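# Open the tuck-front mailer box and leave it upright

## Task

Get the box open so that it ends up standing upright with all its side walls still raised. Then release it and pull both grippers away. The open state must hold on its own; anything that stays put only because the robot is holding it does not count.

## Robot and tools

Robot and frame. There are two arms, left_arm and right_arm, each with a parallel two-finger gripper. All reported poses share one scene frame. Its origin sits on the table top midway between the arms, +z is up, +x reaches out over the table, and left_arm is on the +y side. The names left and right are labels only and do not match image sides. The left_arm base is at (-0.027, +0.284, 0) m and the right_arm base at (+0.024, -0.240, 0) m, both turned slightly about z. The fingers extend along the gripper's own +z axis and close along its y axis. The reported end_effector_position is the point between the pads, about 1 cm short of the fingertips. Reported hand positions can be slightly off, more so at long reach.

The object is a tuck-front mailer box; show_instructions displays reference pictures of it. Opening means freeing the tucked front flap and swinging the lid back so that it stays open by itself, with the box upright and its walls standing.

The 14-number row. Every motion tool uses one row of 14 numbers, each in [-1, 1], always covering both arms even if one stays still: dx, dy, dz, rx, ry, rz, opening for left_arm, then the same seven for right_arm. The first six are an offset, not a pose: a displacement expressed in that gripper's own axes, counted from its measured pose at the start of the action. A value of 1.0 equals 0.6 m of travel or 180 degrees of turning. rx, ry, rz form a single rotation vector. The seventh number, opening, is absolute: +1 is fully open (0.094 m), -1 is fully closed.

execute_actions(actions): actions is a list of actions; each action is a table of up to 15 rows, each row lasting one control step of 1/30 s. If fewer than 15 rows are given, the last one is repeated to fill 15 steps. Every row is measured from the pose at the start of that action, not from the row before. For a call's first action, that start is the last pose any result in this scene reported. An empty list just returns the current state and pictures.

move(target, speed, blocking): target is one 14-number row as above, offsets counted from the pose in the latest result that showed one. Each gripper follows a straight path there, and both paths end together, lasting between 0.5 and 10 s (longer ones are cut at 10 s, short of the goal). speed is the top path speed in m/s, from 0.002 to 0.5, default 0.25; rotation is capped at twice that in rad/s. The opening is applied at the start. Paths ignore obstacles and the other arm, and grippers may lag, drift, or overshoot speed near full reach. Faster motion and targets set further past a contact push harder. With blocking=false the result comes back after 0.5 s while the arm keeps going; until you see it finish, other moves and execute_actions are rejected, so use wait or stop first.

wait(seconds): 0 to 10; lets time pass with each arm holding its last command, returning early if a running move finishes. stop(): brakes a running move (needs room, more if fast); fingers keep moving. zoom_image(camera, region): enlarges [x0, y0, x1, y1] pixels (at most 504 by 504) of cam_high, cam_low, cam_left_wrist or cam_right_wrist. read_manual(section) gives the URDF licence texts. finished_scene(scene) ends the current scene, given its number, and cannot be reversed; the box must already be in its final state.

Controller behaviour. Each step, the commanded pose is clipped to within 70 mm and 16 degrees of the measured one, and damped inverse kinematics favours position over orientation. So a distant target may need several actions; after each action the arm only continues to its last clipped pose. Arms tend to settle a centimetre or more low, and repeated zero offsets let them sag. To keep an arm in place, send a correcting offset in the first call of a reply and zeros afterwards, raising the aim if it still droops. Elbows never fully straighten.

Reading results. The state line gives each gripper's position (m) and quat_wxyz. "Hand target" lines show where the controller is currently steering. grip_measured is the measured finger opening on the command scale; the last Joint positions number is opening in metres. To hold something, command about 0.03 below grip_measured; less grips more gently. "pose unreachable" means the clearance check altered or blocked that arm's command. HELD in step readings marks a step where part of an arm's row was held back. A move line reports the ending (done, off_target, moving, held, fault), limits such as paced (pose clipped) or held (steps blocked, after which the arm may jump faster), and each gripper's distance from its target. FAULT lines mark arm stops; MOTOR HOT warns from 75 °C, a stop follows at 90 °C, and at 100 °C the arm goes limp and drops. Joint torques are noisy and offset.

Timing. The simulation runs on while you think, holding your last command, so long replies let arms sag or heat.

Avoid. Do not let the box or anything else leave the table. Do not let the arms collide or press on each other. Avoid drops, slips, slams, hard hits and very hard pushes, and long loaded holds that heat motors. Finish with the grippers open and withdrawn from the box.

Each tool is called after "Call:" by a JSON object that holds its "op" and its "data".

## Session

Call:
{"op": "show_instructions", "data": {}}

Call:
{"op": "execute_actions", "data": {"actions": []}}

Reference images for this scene: Tuck-front mailer box page 1, Tuck-front mailer box page 2.

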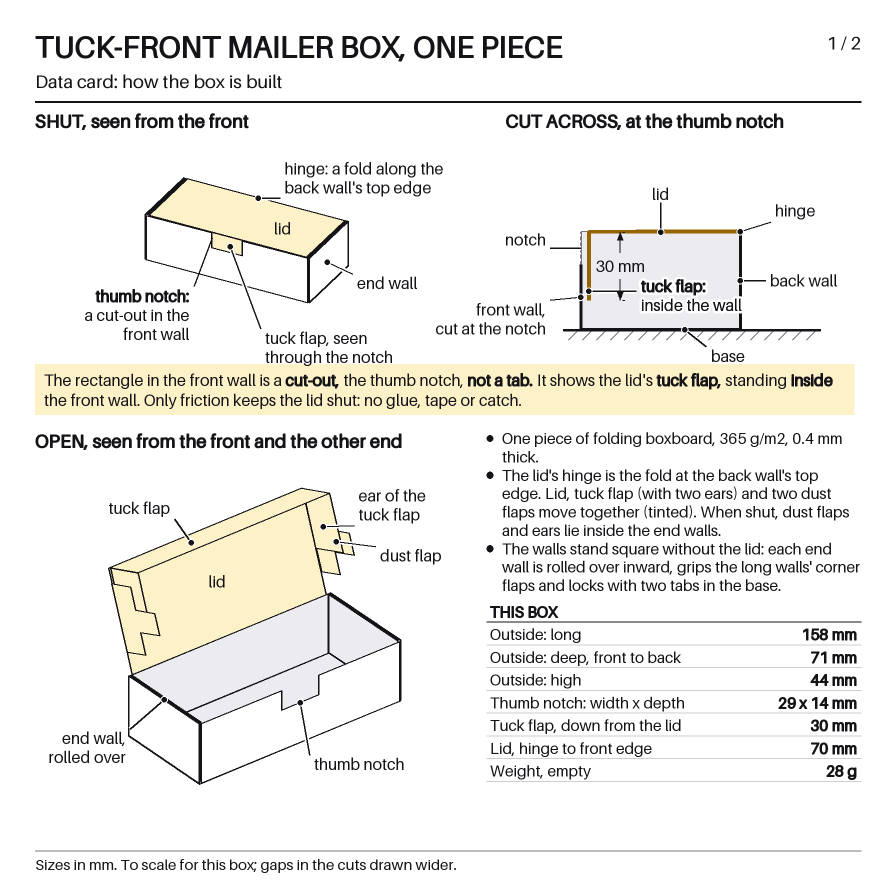

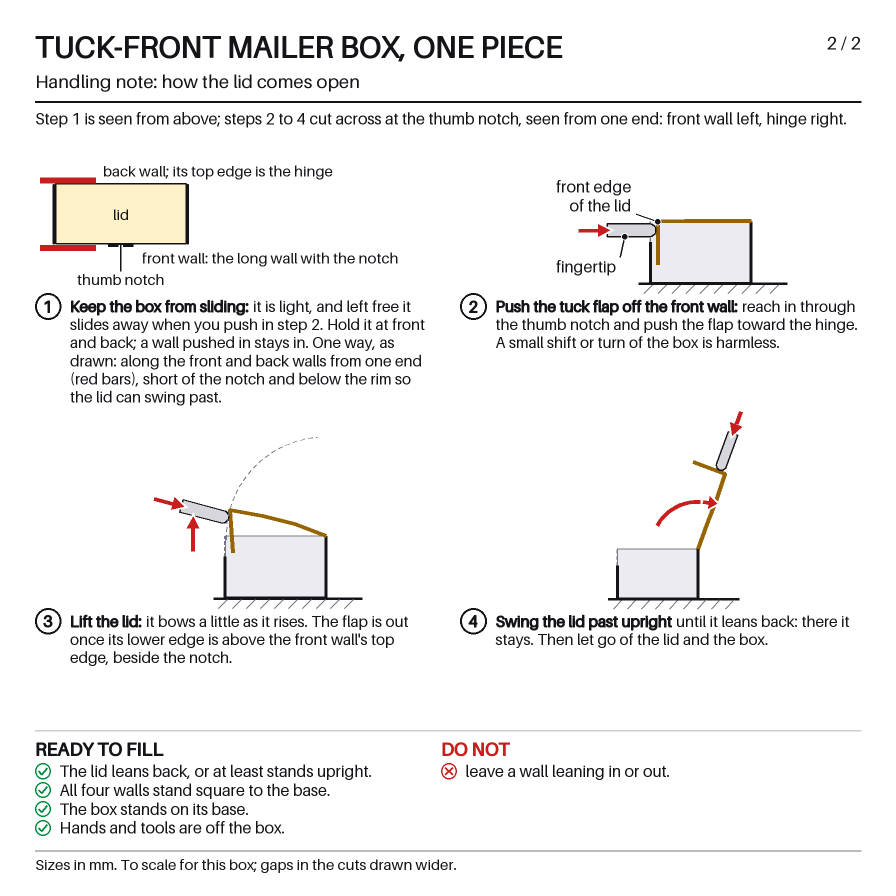

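Scene clock: 0.00 s.
left_arm: end_effector_position=(+0.0836, +0.5796, +0.3486) grip_measured=+1.000 end_effector_quat_wxyz=(-0.220, +0.659, -0.678, -0.241) | right_arm: end_effector_position=(+0.3067, -0.2336, +0.2282) grip_measured=+1.000 end_effector_quat_wxyz=(+0.094, +0.087, +0.992, +0.010)
Joint positions: left_arm=[ 1.045  1.458  1.941 -1.475 -0.35  -0.425  0.094] | right_arm=[ 0.201  1.497  1.623 -1.507  0.     0.196  0.094]
Joint velocities: left_arm=[-0.007 -0.007 -0.007  0.051  0.022 -0.081  0.   ] | right_arm=[-0.002 -0.012  0.017  0.007  0.007  0.066  0.   ]
Joint torques (N m, as the arm reports them, + toward a larger angle): no reading
Hand target (left_arm): +0.082, +0.579, +0.355; -0.229, +0.659, -0.673, -0.246
Hand target (right_arm): +0.308, -0.234, +0.234; +0.107, +0.087, +0.990, +0.010
camera_calibration (this result's frames):
cam_left_wrist: T_world_to_cam=[[0.973608, -0.206124, -0.0979848, 0.0638081], [-0.211251, -0.976391, -0.0450905, 0.62148], [-0.0863773, 0.0645998, -0.994166, 0.430674], [0, 0, 0, 1]] pos_world=[0.106365, 0.592139, 0.462437]
cam_right_wrist: T_world_to_cam=[[-0.392365, -0.916534, -0.0775521, -0.0691442], [-0.881367, 0.350508, 0.316758, 0.312166], [-0.263137, 0.192637, -0.945331, 0.436707], [0, 0, 0, 1]] pos_world=[0.362917, -0.256915, 0.308589]

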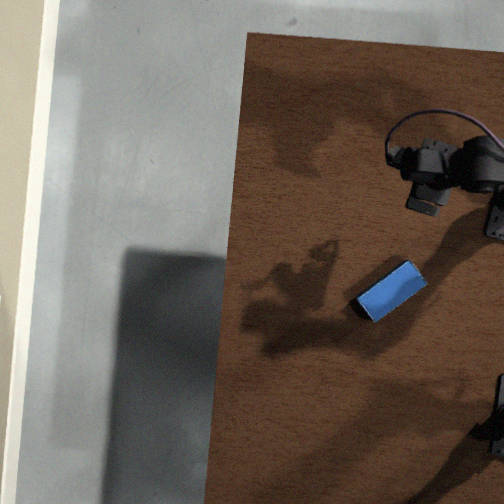

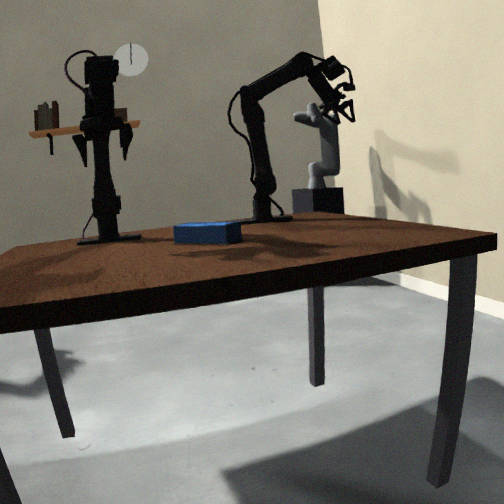

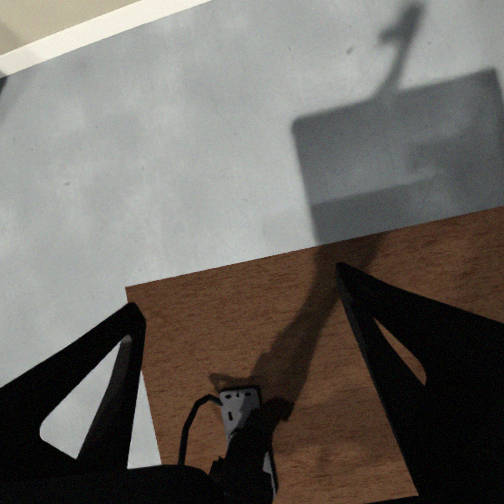

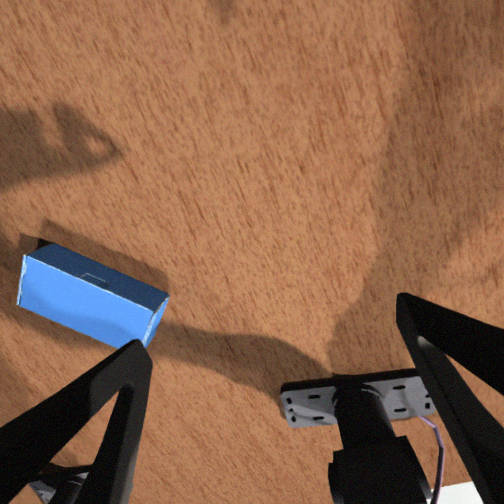

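Call:
{"op": "move", "data": {"target": [0.964,-0.37,-0.34,0.101,0.193,0.258,1,0,-0.15,-0.01,0,0,0,1], "speed": 0.3}}

Scene clock: 33.27 s.
left_arm: end_effector_position=(+0.2832, -0.0103, +0.1413) grip_measured=+1.000 end_effector_quat_wxyz=(-0.007, -0.348, +0.937, -0.014) | right_arm: end_effector_position=(+0.2915, -0.3226, +0.2279) grip_measured=+1.000 end_effector_quat_wxyz=(+0.092, +0.086, +0.992, +0.003)
Joint positions: left_arm=[-0.72   2.216  2.216 -1.552  0.025 -1.462  0.094] | right_arm=[-0.153  1.497  1.623 -1.519 -0.05  -0.156  0.094]
Joint velocities: left_arm=[ 0.002 -0.002  0.002  0.022 -0.051 -0.007  0.   ] | right_arm=[-0.012  0.002 -0.012 -0.037  0.022  0.007  0.   ]
Joint torques (N m, as the arm reports them, + toward a larger angle): left_arm=[ -0.25 -11.45   7.24  -0.13   0.04   0.01] | right_arm=[-0.89 -5.94  5.52  0.31 -0.15 -0.06]
Hand target (left_arm): +0.284, -0.014, +0.154; -0.001, -0.344, +0.939, -0.029
Hand target (right_arm): +0.288, -0.322, +0.229; +0.092, +0.087, +0.992, +0.008
Off the commanded pose (left_arm): 0.009 m, 2 deg.
Off the commanded pose (right_arm): 0.003 m, 1 deg.
joint sent to its limit (left arm) — the command would take joint 4 (wrist pitch) past its lower limit, so that joint was sent only as far as its limit.
move: done; limits=paced
camera_calibration (this result's frames):
cam_left_wrist: T_world_to_cam=[[0.495767, -0.863398, 0.0935898, -0.170883], [-0.734037, -0.359001, 0.576461, 0.144843], [-0.464116, -0.354489, -0.811747, 0.356826], [0, 0, 0, 1]] pos_world=[0.356647, 0.0309494, 0.222149]
cam_right_wrist: T_world_to_cam=[[-0.392059, -0.917862, -0.0617889, -0.160819], [-0.879832, 0.354504, 0.316579, 0.331022], [-0.268671, 0.178482, -0.946552, 0.446884], [0, 0, 0, 1]] pos_world=[0.348258, -0.344719, 0.308268]

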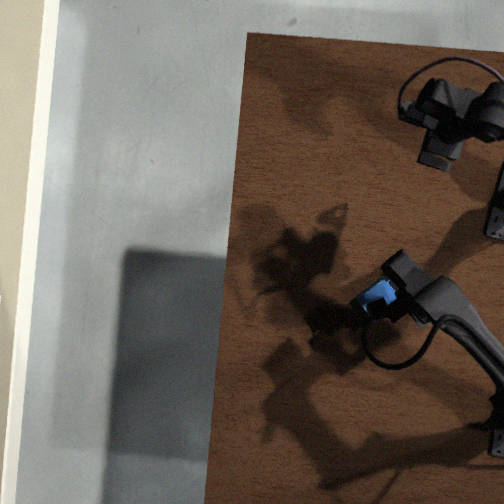

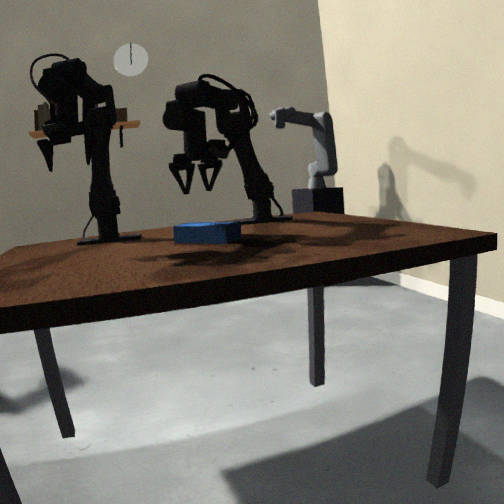

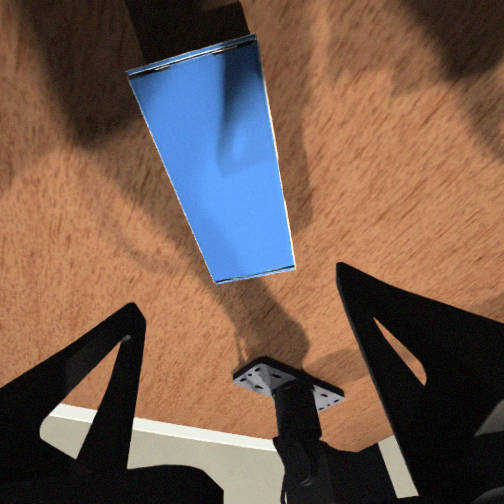

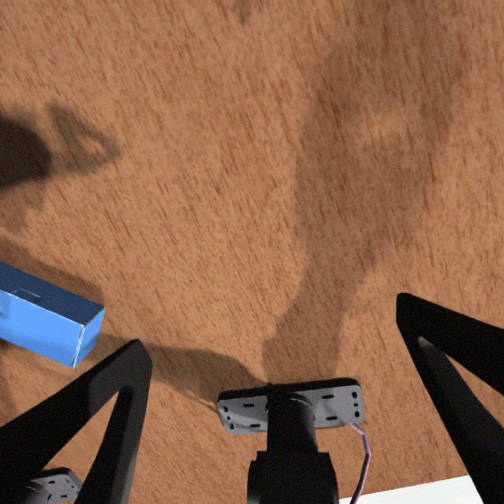

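Call:
{"op": "move", "data": {"target": [0,-0.008,0.19,0,0,-0.011,1,0,0,-0.01,0,0,0,1], "speed": 0.15}}

Call:
{"op": "execute_actions", "data": {"actions": [[[0,0,-0.005,0,0,0,0.52,0,0,0,0,0,0,1]]]}}

Scene clock: 43.67 s.
left_arm: end_effector_position=(+0.2841, -0.0120, +0.0239) grip_measured=+1.000 end_effector_quat_wxyz=(-0.014, -0.365, +0.931, -0.004) | right_arm: end_effector_position=(+0.2885, -0.3215, +0.2273) grip_measured=+1.000 end_effector_quat_wxyz=(+0.086, +0.086, +0.993, +0.004)
Joint positions: left_arm=[-0.72   2.244  1.793 -1.125  0.028 -1.499  0.094] | right_arm=[-0.153  1.497  1.623 -1.532 -0.05  -0.156  0.094]
Joint velocities: left_arm=[0.002 0.022 0.012 0.022 0.037 0.022 0.   ] | right_arm=[ 0.007 -0.007  0.002 -0.022  0.022 -0.007  0.   ]
Joint torques (N m, as the arm reports them, + toward a larger angle): left_arm=[ -0.57 -11.6    5.11   0.06  -0.02  -0.07] | right_arm=[-0.17 -5.01  7.51  0.3  -0.05 -0.01]
Hand target (left_arm): +0.285, -0.017, +0.027; -0.008, -0.364, +0.931, -0.014
Hand target (right_arm): +0.290, -0.323, +0.234; +0.092, +0.086, +0.992, +0.003
Off the commanded pose (left_arm): 0.007 m, 1 deg.
Off the commanded pose (right_arm): 0.007 m, 1 deg.
move: done
camera_calibration (this result's frames):
cam_left_wrist: T_world_to_cam=[[0.529333, -0.845416, 0.0712623, -0.170608], [-0.708355, -0.394159, 0.585553, 0.204714], [-0.466947, -0.360432, -0.807496, 0.26202], [0, 0, 0, 1]] pos_world=[0.357669, 0.030895, 0.103867]
cam_right_wrist: T_world_to_cam=[[-0.392057, -0.917908, -0.0611301, -0.161172], [-0.876204, 0.352346, 0.328815, 0.323659], [-0.280283, 0.182477, -0.942414, 0.449069], [0, 0, 0, 1]] pos_world=[0.346269, -0.343926, 0.306932]

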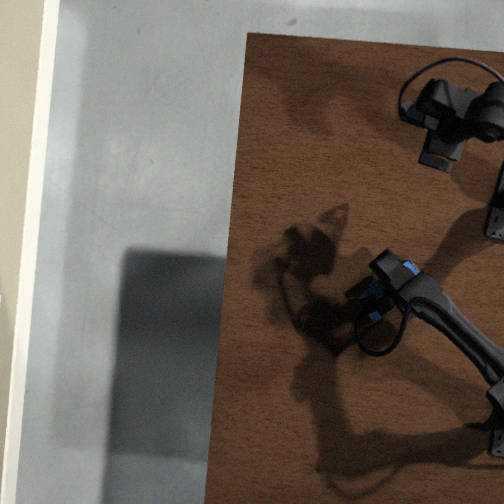

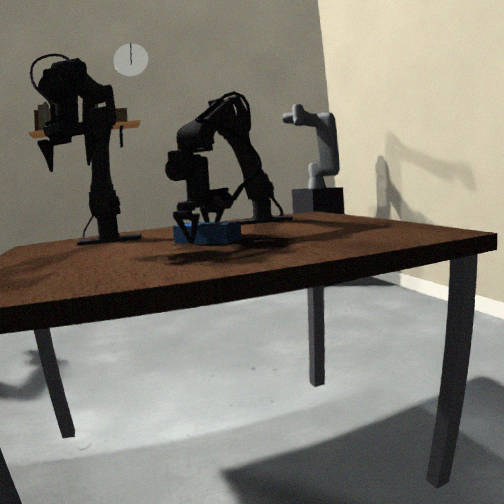

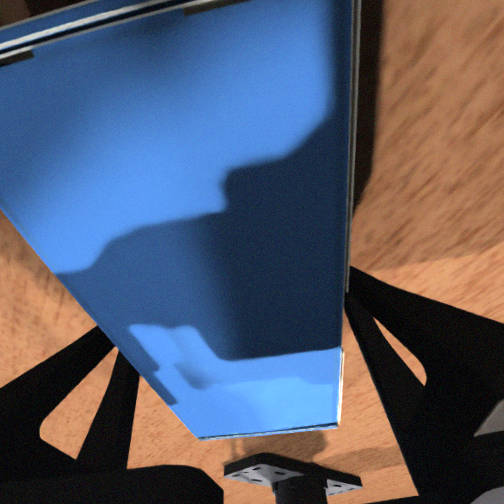

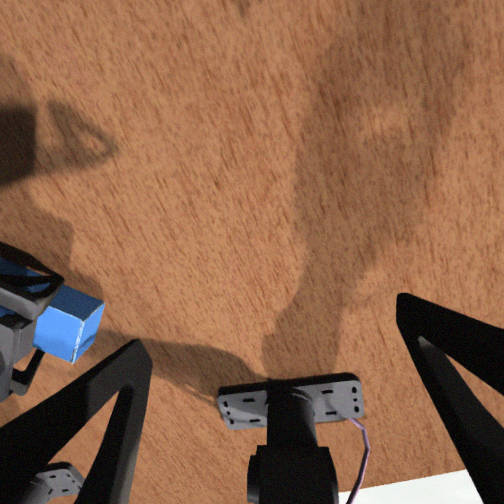

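Scene clock: 44.17 s.
left_arm: end_effector_position=(+0.2841, -0.0120, +0.0239) grip_measured=+0.525 end_effector_quat_wxyz=(-0.014, -0.365, +0.931, -0.004) | right_arm: end_effector_position=(+0.2885, -0.3215, +0.2273) grip_measured=+1.000 end_effector_quat_wxyz=(+0.086, +0.086, +0.993, +0.004)
Joint positions: left_arm=[-0.72   2.244  1.793 -1.125  0.028 -1.499  0.072] | right_arm=[-0.153  1.497  1.623 -1.532 -0.05  -0.156  0.094]
Joint velocities: left_arm=[-0.007 -0.007 -0.017 -0.037 -0.007  0.022 -0.001] | right_arm=[-0.002  0.012  0.022 -0.022 -0.022 -0.051  0.   ]
Joint torques (N m, as the arm reports them, + toward a larger angle): left_arm=[  0.02 -11.01   5.89  -0.19   0.01  -0.01] | right_arm=[ 0.03 -5.21  5.48  0.38 -0.04  0.  ]
Hand target (left_arm): +0.284, -0.012, +0.027; -0.014, -0.365, +0.931, -0.004
Hand target (right_arm): +0.289, -0.322, +0.227; +0.086, +0.086, +0.993, +0.004
Off the commanded pose (left_arm): 0.003 m, 0 deg.
Off the commanded pose (right_arm): 0.000 m, 0 deg.
Step readings (end_effector_position):
0: left_arm (+0.2841, -0.0120, +0.0239) | right_arm (+0.2885, -0.3215, +0.2273)
1: left_arm (+0.2841, -0.0120, +0.0239) | right_arm (+0.2885, -0.3215, +0.2273)
2: left_arm (+0.2841, -0.0120, +0.0239) | right_arm (+0.2885, -0.3215, +0.2273)
4: left_arm (+0.2841, -0.0120, +0.0239) | right_arm (+0.2885, -0.3215, +0.2273)
8: left_arm (+0.2841, -0.0120, +0.0239) | right_arm (+0.2885, -0.3215, +0.2273)
15: end_effector_position above
camera_calibration (this result's frames):
cam_left_wrist: T_world_to_cam=[[0.529333, -0.845416, 0.0712623, -0.170608], [-0.708355, -0.394159, 0.585553, 0.204714], [-0.466947, -0.360432, -0.807496, 0.26202], [0, 0, 0, 1]] pos_world=[0.357669, 0.030895, 0.103867]
cam_right_wrist: T_world_to_cam=[[-0.392057, -0.917908, -0.0611301, -0.161172], [-0.876204, 0.352346, 0.328815, 0.323659], [-0.280283, 0.182477, -0.942414, 0.449069], [0, 0, 0, 1]] pos_world=[0.346269, -0.343926, 0.306932]

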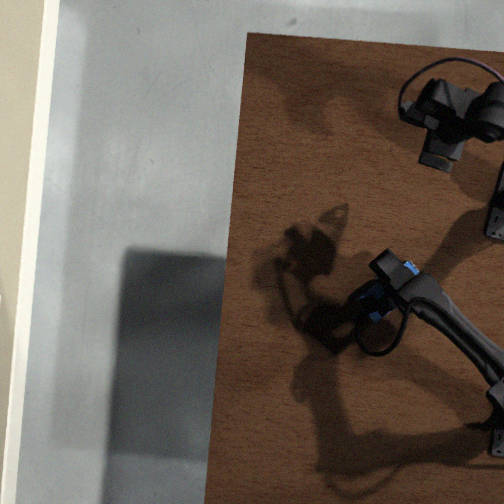

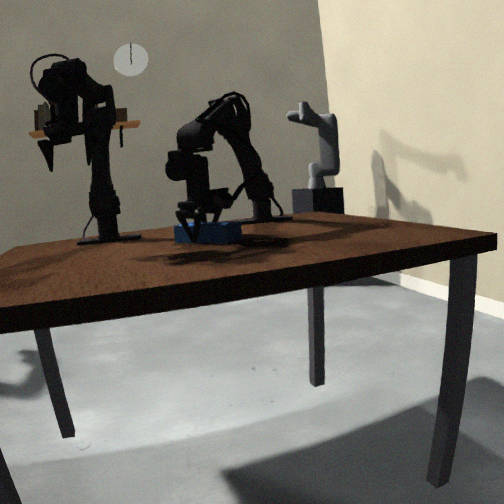

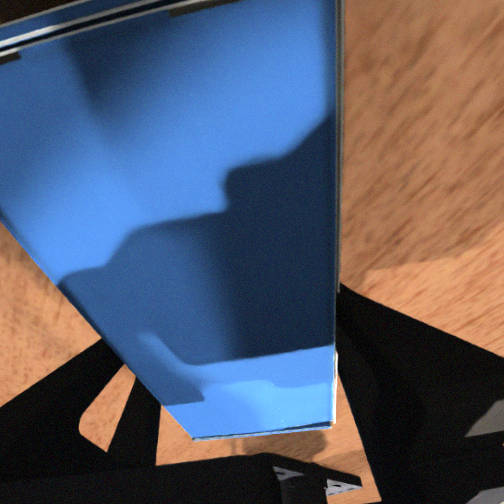

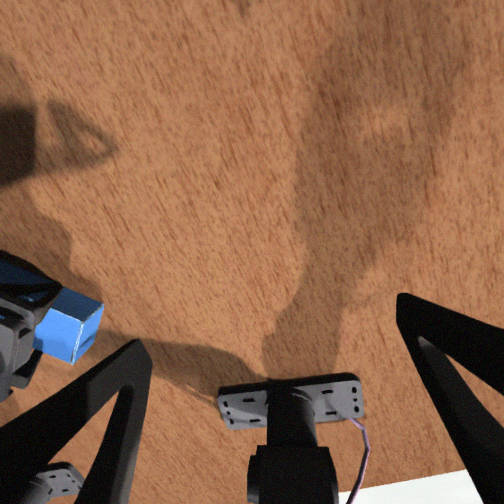

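Call:
{"op": "move", "data": {"target": [-0.175,-0.01,-0.02,0,0,0.97,0.5,0,0,-0.01,0,0,0,1], "speed": 0.45}}

Call:
{"op": "execute_actions", "data": {"actions": [[[0,0,-0.005,0,0,0,1,0,0,0,0,0,0,1]]]}}

Call:
{"op": "move", "data": {"target": [0,0,-0.17,0,0,0,1,0,0,0,0,0,0,1]}}

Scene clock: 63.27 s.
left_arm: end_effector_position=(+0.3653, +0.0542, +0.0303) grip_measured=+0.509 end_effector_quat_wxyz=(+0.002, +0.912, +0.409, -0.004) | right_arm: end_effector_position=(+0.2855, -0.3205, +0.2268) grip_measured=+1.000 end_effector_quat_wxyz=(+0.079, +0.086, +0.993, +0.006)
Joint positions: left_arm=[-0.498  2.347  1.995 -1.22   0.008  1.769  0.071] | right_arm=[-0.153  1.497  1.623 -1.545 -0.05  -0.156  0.094]
Joint velocities: left_arm=[-0.017 -0.022  0.012 -0.051  0.022 -0.022  0.001] | right_arm=[-0.002 -0.002 -0.012  0.007  0.037  0.037  0.   ]
Joint torques (N m, as the arm reports them, + toward a larger angle): left_arm=[  0.62 -10.81   7.2   -0.33   0.11   0.06] | right_arm=[-0.17 -4.98  7.48  0.27 -0.04 -0.04]
Hand target (left_arm): +0.367, +0.056, +0.033; +0.002, +0.913, +0.409, -0.011
Hand target (right_arm): +0.287, -0.322, +0.233; +0.086, +0.086, +0.993, +0.004
Off the commanded pose (left_arm): 0.003 m, 1 deg.
Off the commanded pose (right_arm): 0.007 m, 1 deg.
move: done
camera_calibration (this result's frames):
cam_left_wrist: T_world_to_cam=[[-0.60537, 0.793132, 0.0668574, 0.167694], [0.68272, 0.474239, 0.55587, -0.2698], [0.409172, 0.382152, -0.828576, -0.0307269], [0, 0, 0, 1]] pos_world=[0.298287, 0.0066883, 0.113303]
cam_right_wrist: T_world_to_cam=[[-0.3928, -0.91765, -0.0602184, -0.161338], [-0.872099, 0.350924, 0.341022, 0.316427], [-0.291807, 0.18647, -0.938125, 0.451158], [0, 0, 0, 1]] pos_world=[0.344233, -0.34322, 0.305618]

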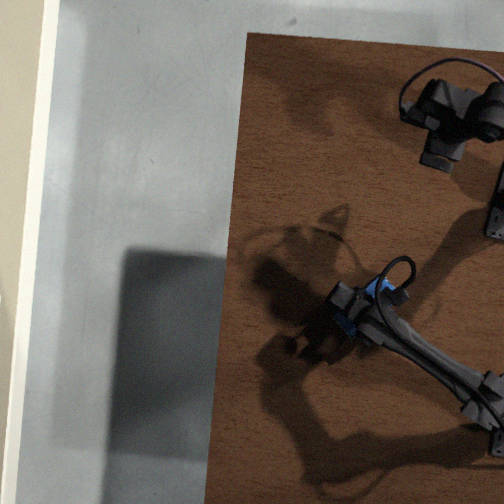

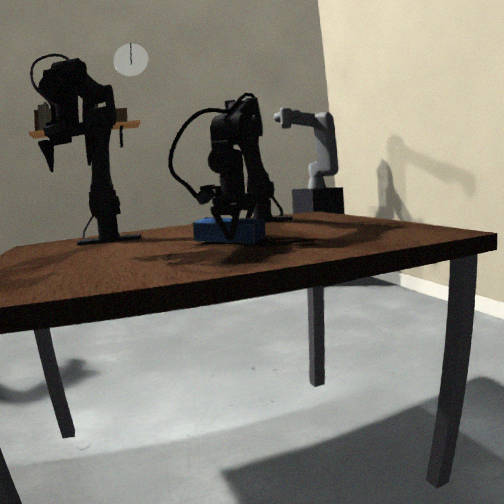

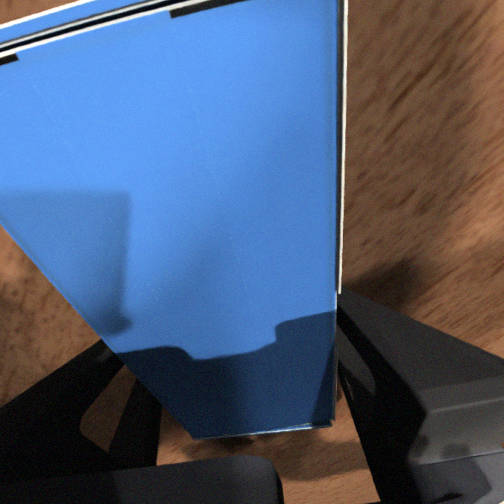

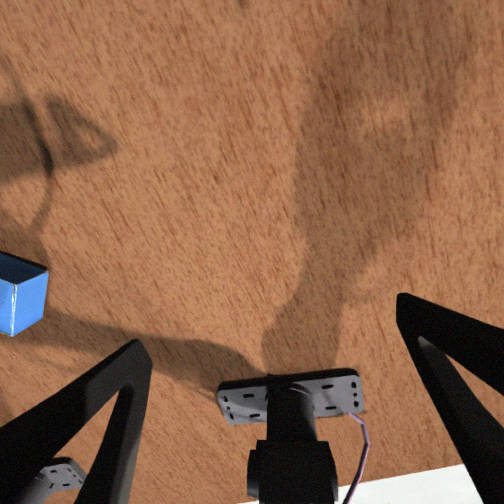

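Scene clock: 63.77 s.
left_arm: end_effector_position=(+0.3653, +0.0543, +0.0303) grip_measured=+1.000 end_effector_quat_wxyz=(+0.002, +0.912, +0.409, -0.004) | right_arm: end_effector_position=(+0.2855, -0.3205, +0.2268) grip_measured=+1.000 end_effector_quat_wxyz=(+0.079, +0.086, +0.993, +0.006)
Joint positions: left_arm=[-0.498  2.347  1.995 -1.22   0.008  1.769  0.094] | right_arm=[-0.153  1.497  1.623 -1.545 -0.05  -0.156  0.094]
Joint velocities: left_arm=[-0.007  0.007 -0.007  0.066 -0.007 -0.037  0.   ] | right_arm=[-0.007 -0.017 -0.007  0.051 -0.051 -0.007  0.   ]
Joint torques (N m, as the arm reports them, + toward a larger angle): left_arm=[ -0.07 -11.63   6.01  -0.18  -0.01  -0.02] | right_arm=[ 0.05 -5.36  5.56  0.38 -0.05  0.01]
Hand target (left_arm): +0.365, +0.054, +0.033; +0.002, +0.912, +0.409, -0.004
Hand target (right_arm): +0.286, -0.320, +0.227; +0.079, +0.086, +0.993, +0.006
Off the commanded pose (left_arm): 0.003 m, 0 deg.
Off the commanded pose (right_arm): 0.000 m, 0 deg.
Step readings (end_effector_position):
0: left_arm (+0.3653, +0.0542, +0.0303) | right_arm (+0.2855, -0.3205, +0.2268)
1: left_arm (+0.3653, +0.0543, +0.0303) | right_arm (+0.2855, -0.3205, +0.2268)
2: left_arm (+0.3653, +0.0543, +0.0303) | right_arm (+0.2855, -0.3205, +0.2268)
4: left_arm (+0.3653, +0.0543, +0.0303) | right_arm (+0.2855, -0.3205, +0.2268)
8: left_arm (+0.3653, +0.0543, +0.0303) | right_arm (+0.2855, -0.3205, +0.2268)
15: end_effector_position above
camera_calibration (this result's frames):
cam_left_wrist: T_world_to_cam=[[-0.605382, 0.79311, 0.067002, 0.16767], [0.682613, 0.474055, 0.556158, -0.26981], [0.409332, 0.382424, -0.828371, -0.0308431], [0, 0, 0, 1]] pos_world=[0.298305, 0.0067197, 0.113273]
cam_right_wrist: T_world_to_cam=[[-0.3928, -0.91765, -0.0602184, -0.161338], [-0.872099, 0.350924, 0.341022, 0.316427], [-0.291807, 0.18647, -0.938125, 0.451158], [0, 0, 0, 1]] pos_world=[0.344233, -0.34322, 0.305618]

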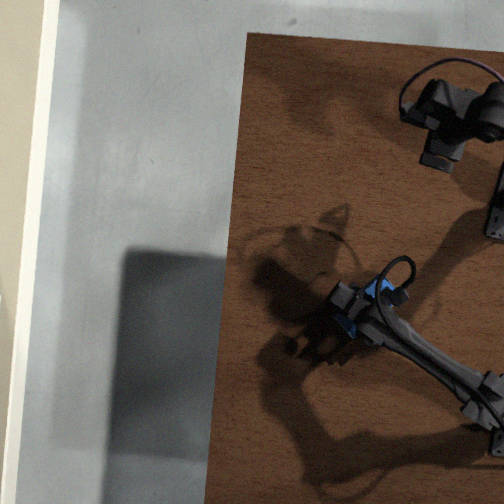

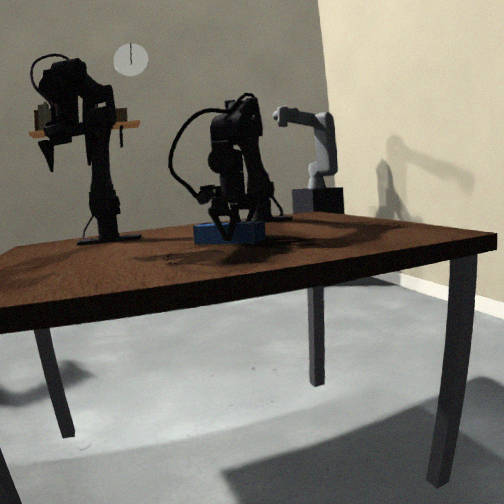

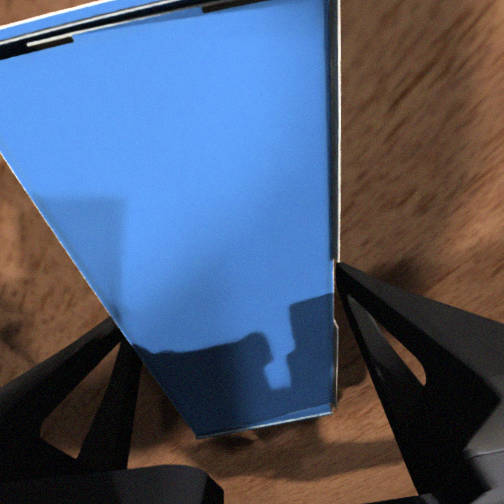

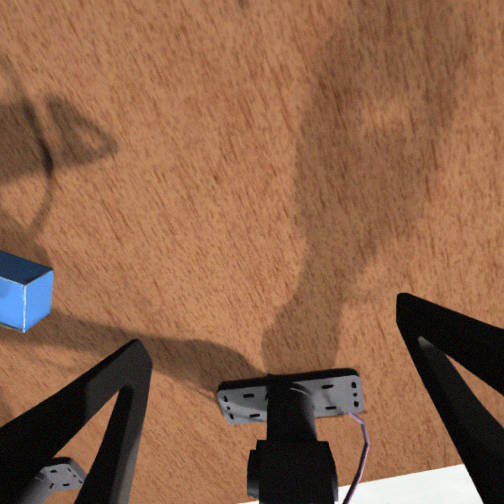

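Scene clock: 64.83 s.
left_arm: end_effector_position=(+0.3691, +0.0521, +0.1246) grip_measured=+1.000 end_effector_quat_wxyz=(+0.023, +0.912, +0.409, +0.011) | right_arm: end_effector_position=(+0.2855, -0.3205, +0.2268) grip_measured=+1.000 end_effector_quat_wxyz=(+0.079, +0.086, +0.993, +0.006)
Joint positions: left_arm=[-0.498  2.338  2.354 -1.537  0.008  1.769  0.094] | right_arm=[-0.153  1.497  1.623 -1.545 -0.05  -0.156  0.094]
Joint velocities: left_arm=[-0.012 -0.007 -0.002 -0.066  0.037 -0.051  0.   ] | right_arm=[ 0.007 -0.007 -0.002  0.022  0.022  0.066  0.   ]
Joint torques (N m, as the arm reports them, + toward a larger angle): left_arm=[  0.12 -12.12   6.34  -0.22   0.01  -0.01] | right_arm=[-0.01 -5.35  5.33  0.4  -0.06 -0.01]
Hand target (left_arm): +0.366, +0.055, +0.132; +0.022, +0.912, +0.409, +0.011
Hand target (right_arm): +0.286, -0.320, +0.227; +0.079, +0.086, +0.993, +0.006
Off the commanded pose (left_arm): 0.009 m, 3 deg.
Off the commanded pose (right_arm): 0.000 m, 0 deg.
joint sent to its limit (left arm) — the command would take joint 4 (wrist pitch) past its lower limit, so that joint was sent only as far as its limit.
move: off_target (left_arm)
camera_calibration (this result's frames):
cam_left_wrist: T_world_to_cam=[[-0.60731, 0.794237, 0.0190515, 0.172052], [0.657309, 0.48885, 0.57356, -0.317424], [0.446229, 0.360851, -0.818942, 0.0329277], [0, 0, 0, 1]] pos_world=[0.298441, 0.0066406, 0.20575]
cam_right_wrist: T_world_to_cam=[[-0.3928, -0.91765, -0.0602184, -0.161338], [-0.872099, 0.350924, 0.341022, 0.316427], [-0.291807, 0.18647, -0.938125, 0.451158], [0, 0, 0, 1]] pos_world=[0.344233, -0.34322, 0.305618]

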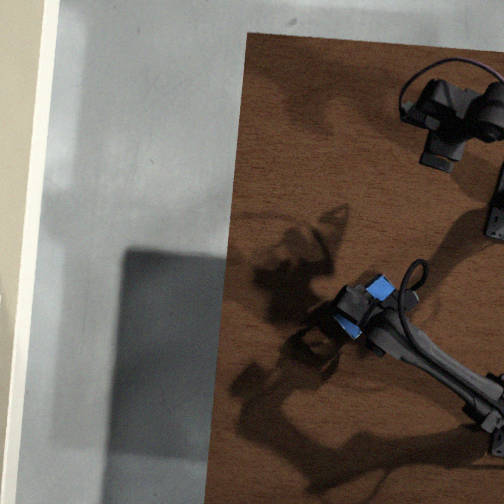

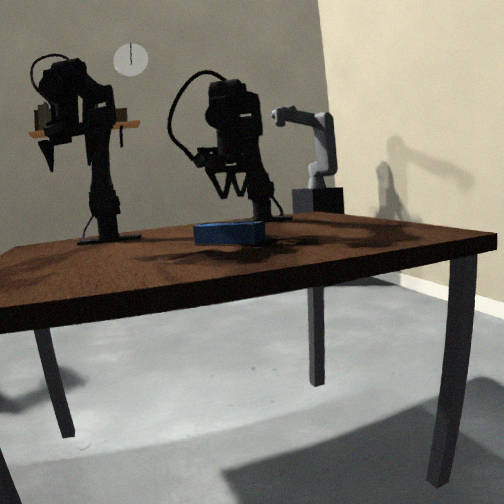

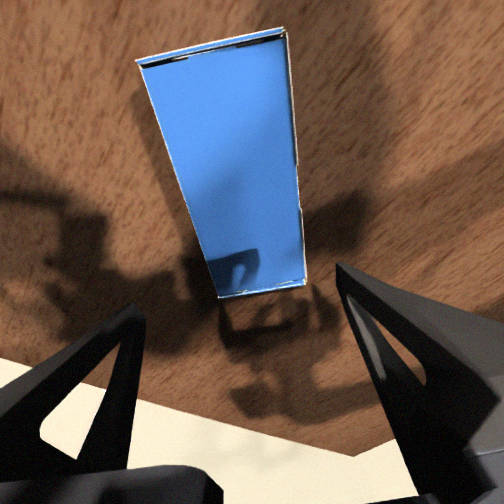

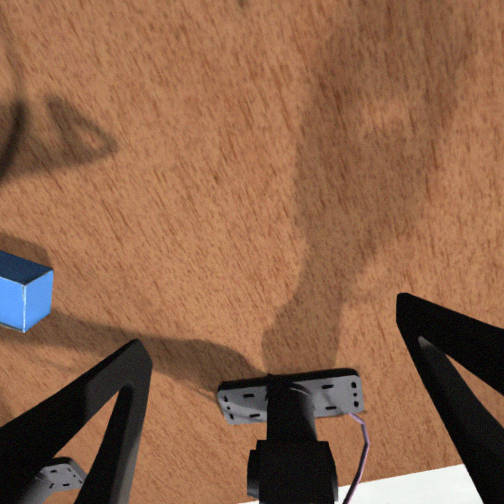

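Call:
{"op": "move", "data": {"target": [-0.023,-0.13,0.02,0,0,-0.98,-0.6,0.165,0.41,0.26,-0.18,-0.254,-0.275,1], "speed": 0.5}}

Call:
{"op": "move", "data": {"target": [0,0.01,0.07,0.35,0,-0.01,-0.6,-0.01,0,0,0,0,0,1], "speed": 0.35}}

Scene clock: 77.50 s.
left_arm: end_effector_position=(+0.2996, +0.0915, +0.1012) grip_measured=-0.598 end_effector_quat_wxyz=(-0.002, -0.375, +0.927, -0.009) | right_arm: end_effector_position=(+0.2610, -0.0596, +0.0684) grip_measured=+1.000 end_effector_quat_wxyz=(+0.461, -0.341, +0.795, +0.198)
Joint positions: left_arm=[-0.498  1.979  1.695 -1.274  0.014 -1.298  0.019] | right_arm=[ 0.657  1.044  0.15   0.349 -0.291 -0.171  0.094]
Joint velocities: left_arm=[-0.002  0.007 -0.007 -0.066 -0.066 -0.022  0.   ] | right_arm=[-0.012  0.002 -0.012 -0.022  0.007 -0.022  0.   ]
Joint torques (N m, as the arm reports them, + toward a larger angle): left_arm=[  0.45 -11.45   4.81   0.14  -0.05  -0.07] | right_arm=[ 0.93 -0.75  5.29  1.69 -0.01 -0.01]
Hand target (left_arm): +0.303, +0.094, +0.110; +0.012, -0.380, +0.925, -0.022
Hand target (right_arm): +0.261, -0.058, +0.069; +0.466, -0.343, +0.791, +0.198
Off the commanded pose (left_arm): 0.008 m, 2 deg.
Off the commanded pose (right_arm): 0.007 m, 1 deg.
move: done
camera_calibration (this result's frames):
cam_left_wrist: T_world_to_cam=[[0.54471, -0.834301, 0.0850439, -0.103812], [-0.714733, -0.408798, 0.567487, 0.216262], [-0.438689, -0.369899, -0.818979, 0.362533], [0, 0, 0, 1]] pos_world=[0.370157, 0.135897, 0.183009]
cam_right_wrist: T_world_to_cam=[[0.625096, -0.753834, -0.202459, -0.187286], [-0.725931, -0.466141, -0.505704, 0.228564], [0.286843, 0.463085, -0.838614, 0.105349], [0, 0, 0, 1]] pos_world=[0.252775, -0.0834253, 0.166015]

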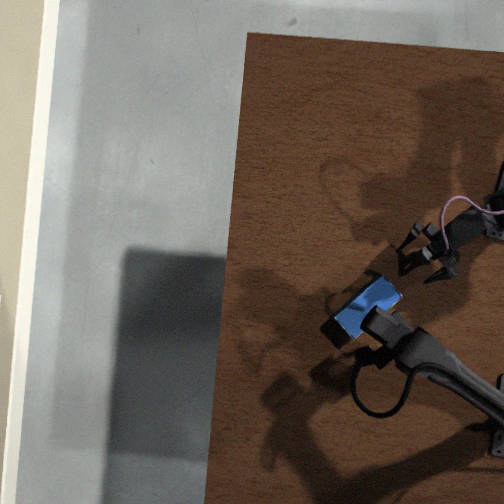

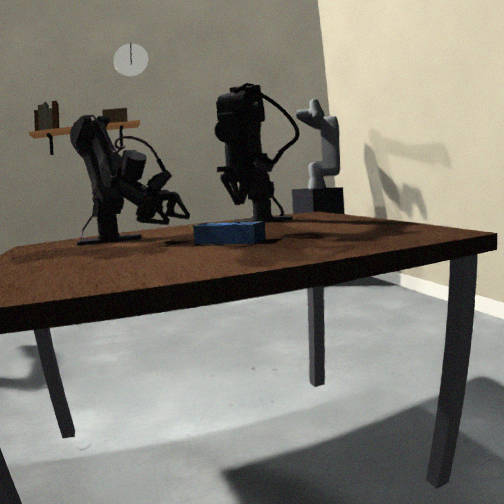

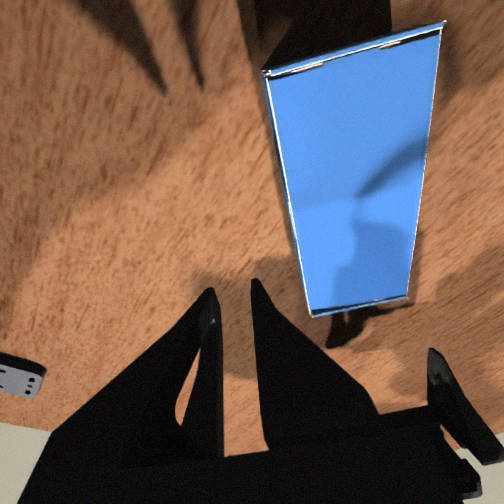

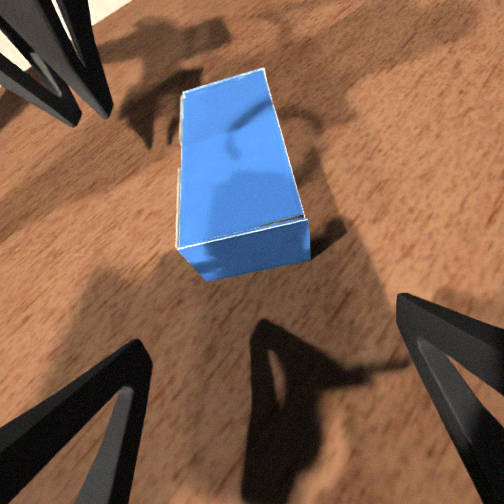

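Scene clock: 80.07 s.
left_arm: end_effector_position=(+0.2967, +0.0946, +0.0657) grip_measured=-0.598 end_effector_quat_wxyz=(+0.194, -0.332, +0.782, -0.491) | right_arm: end_effector_position=(+0.2582, -0.0610, +0.0633) grip_measured=+1.000 end_effector_quat_wxyz=(+0.450, -0.342, +0.801, +0.198)
Joint positions: left_arm=[-0.317  1.552  0.37   0.68   0.395 -1.389  0.019] | right_arm=[ 0.657  1.044  0.15   0.324 -0.291 -0.171  0.094]
Joint velocities: left_arm=[ 0.017 -0.002 -0.002  0.022  0.007  0.007 -0.001] | right_arm=[-0.002 -0.017 -0.017 -0.022  0.037 -0.095  0.   ]
Joint torques (N m, as the arm reports them, + toward a larger angle): left_arm=[ 0.53 -3.78  3.77  1.7   0.18 -0.02] | right_arm=[ 0.52 -2.35  7.36  1.34 -0.05  0.01]
Hand target (left_arm): +0.295, +0.097, +0.062; +0.192, -0.334, +0.781, -0.492
Hand target (right_arm): +0.263, -0.058, +0.074; +0.461, -0.341, +0.795, +0.199
Off the commanded pose (left_arm): 0.007 m, 0 deg.
Off the commanded pose (right_arm): 0.012 m, 1 deg.
move: off_target (right_arm)
camera_calibration (this result's frames):
cam_left_wrist: T_world_to_cam=[[0.14679, -0.382167, 0.91236, -0.0757125], [-0.983698, -0.153263, 0.0940695, 0.322277], [0.103881, -0.911295, -0.398434, 0.195909], [0, 0, 0, 1]] pos_world=[0.307786, 0.198989, 0.116818]
cam_right_wrist: T_world_to_cam=[[0.620577, -0.756163, -0.207609, -0.186297], [-0.736841, -0.471764, -0.484256, 0.224395], [0.268234, 0.453493, -0.849938, 0.107511], [0, 0, 0, 1]] pos_world=[0.252117, -0.0837646, 0.161366]

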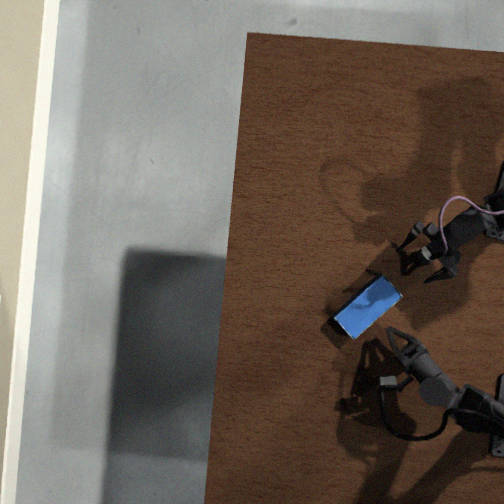

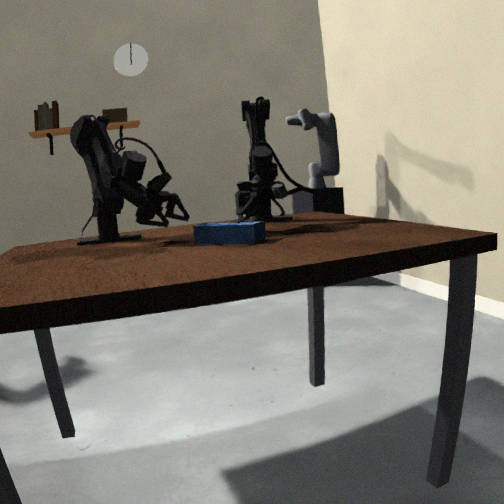

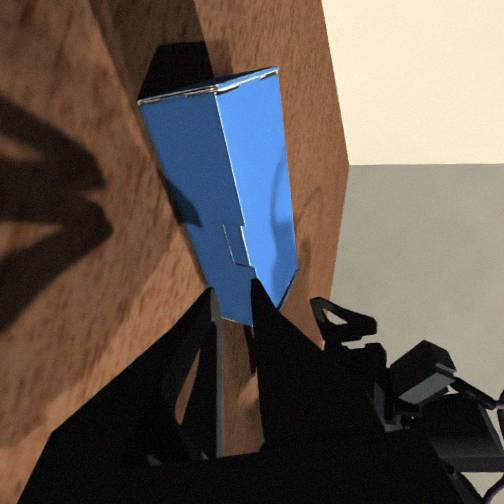

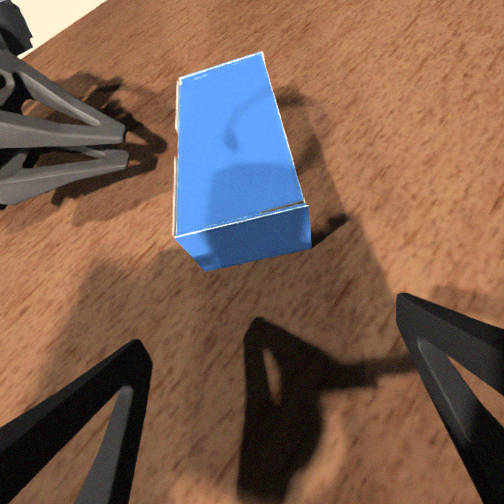

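Call:
{"op": "move", "data": {"target": [0,0.014,0.048,0,0,0,-0.6,-0.01,0.014,0.155,0,-0.008,0,1], "speed": 0.12}}

Scene clock: 92.80 s.
left_arm: end_effector_position=(+0.3020, +0.0857, +0.0355) grip_measured=-0.598 end_effector_quat_wxyz=(+0.181, -0.342, +0.788, -0.479) | right_arm: end_effector_position=(+0.3042, +0.0010, +0.0181) grip_measured=+1.000 end_effector_quat_wxyz=(+0.454, -0.342, +0.798, +0.202)
Joint positions: left_arm=[-0.346  1.72   0.389  0.797  0.369 -1.41   0.019] | right_arm=[ 0.808  1.739  0.307  0.891 -0.168 -0.086  0.094]
Joint velocities: left_arm=[-0.002  0.007  0.002  0.007 -0.037 -0.051 -0.   ] | right_arm=[ 0.017 -0.012  0.002  0.066  0.007  0.022  0.   ]
Joint torques (N m, as the arm reports them, + toward a larger angle): left_arm=[-0.83 -4.58  5.87  1.68  0.04 -0.03] | right_arm=[ 0.9  -4.63  4.85  1.58  0.05  0.07]
Hand target (left_arm): +0.311, +0.079, +0.045; +0.193, -0.333, +0.782, -0.491
Hand target (right_arm): +0.308, +0.006, +0.021; +0.460, -0.338, +0.795, +0.203
Off the commanded pose (left_arm): 0.016 m, 2 deg.
Off the commanded pose (right_arm): 0.007 m, 1 deg.
move: off_target (left_arm)
camera_calibration (this result's frames):
cam_left_wrist: T_world_to_cam=[[0.183683, -0.391192, 0.901792, -0.0623209], [-0.978706, -0.15829, 0.130684, 0.326678], [0.0916225, -0.906594, -0.411938, 0.179036], [0, 0, 0, 1]] pos_world=[0.314765, 0.189643, 0.0872605]
cam_right_wrist: T_world_to_cam=[[0.624665, -0.751621, -0.211802, -0.178469], [-0.732215, -0.469505, -0.493383, 0.26442], [0.271394, 0.463284, -0.843631, 0.0275544], [0, 0, 0, 1]] pos_world=[0.297617, -0.0227598, 0.115906]

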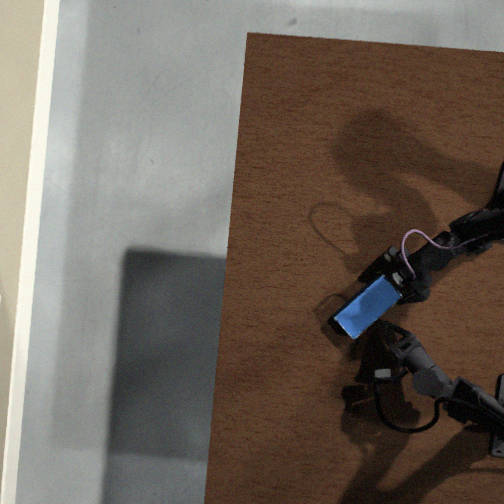

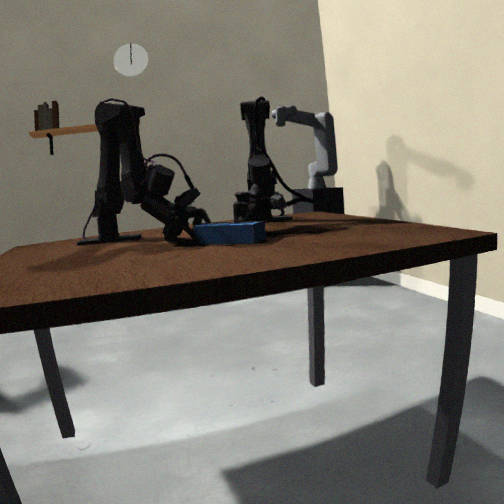

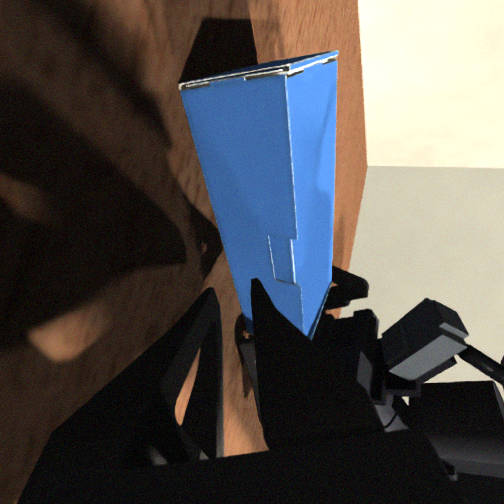

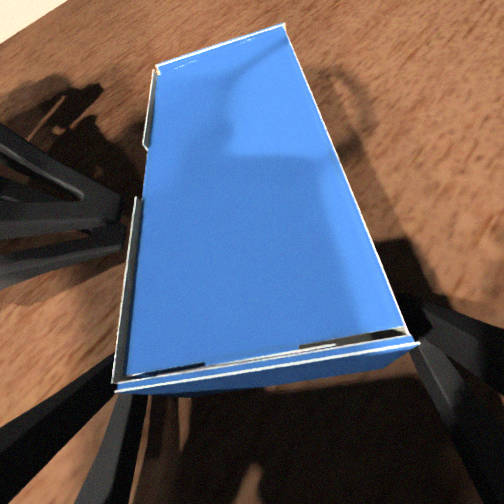

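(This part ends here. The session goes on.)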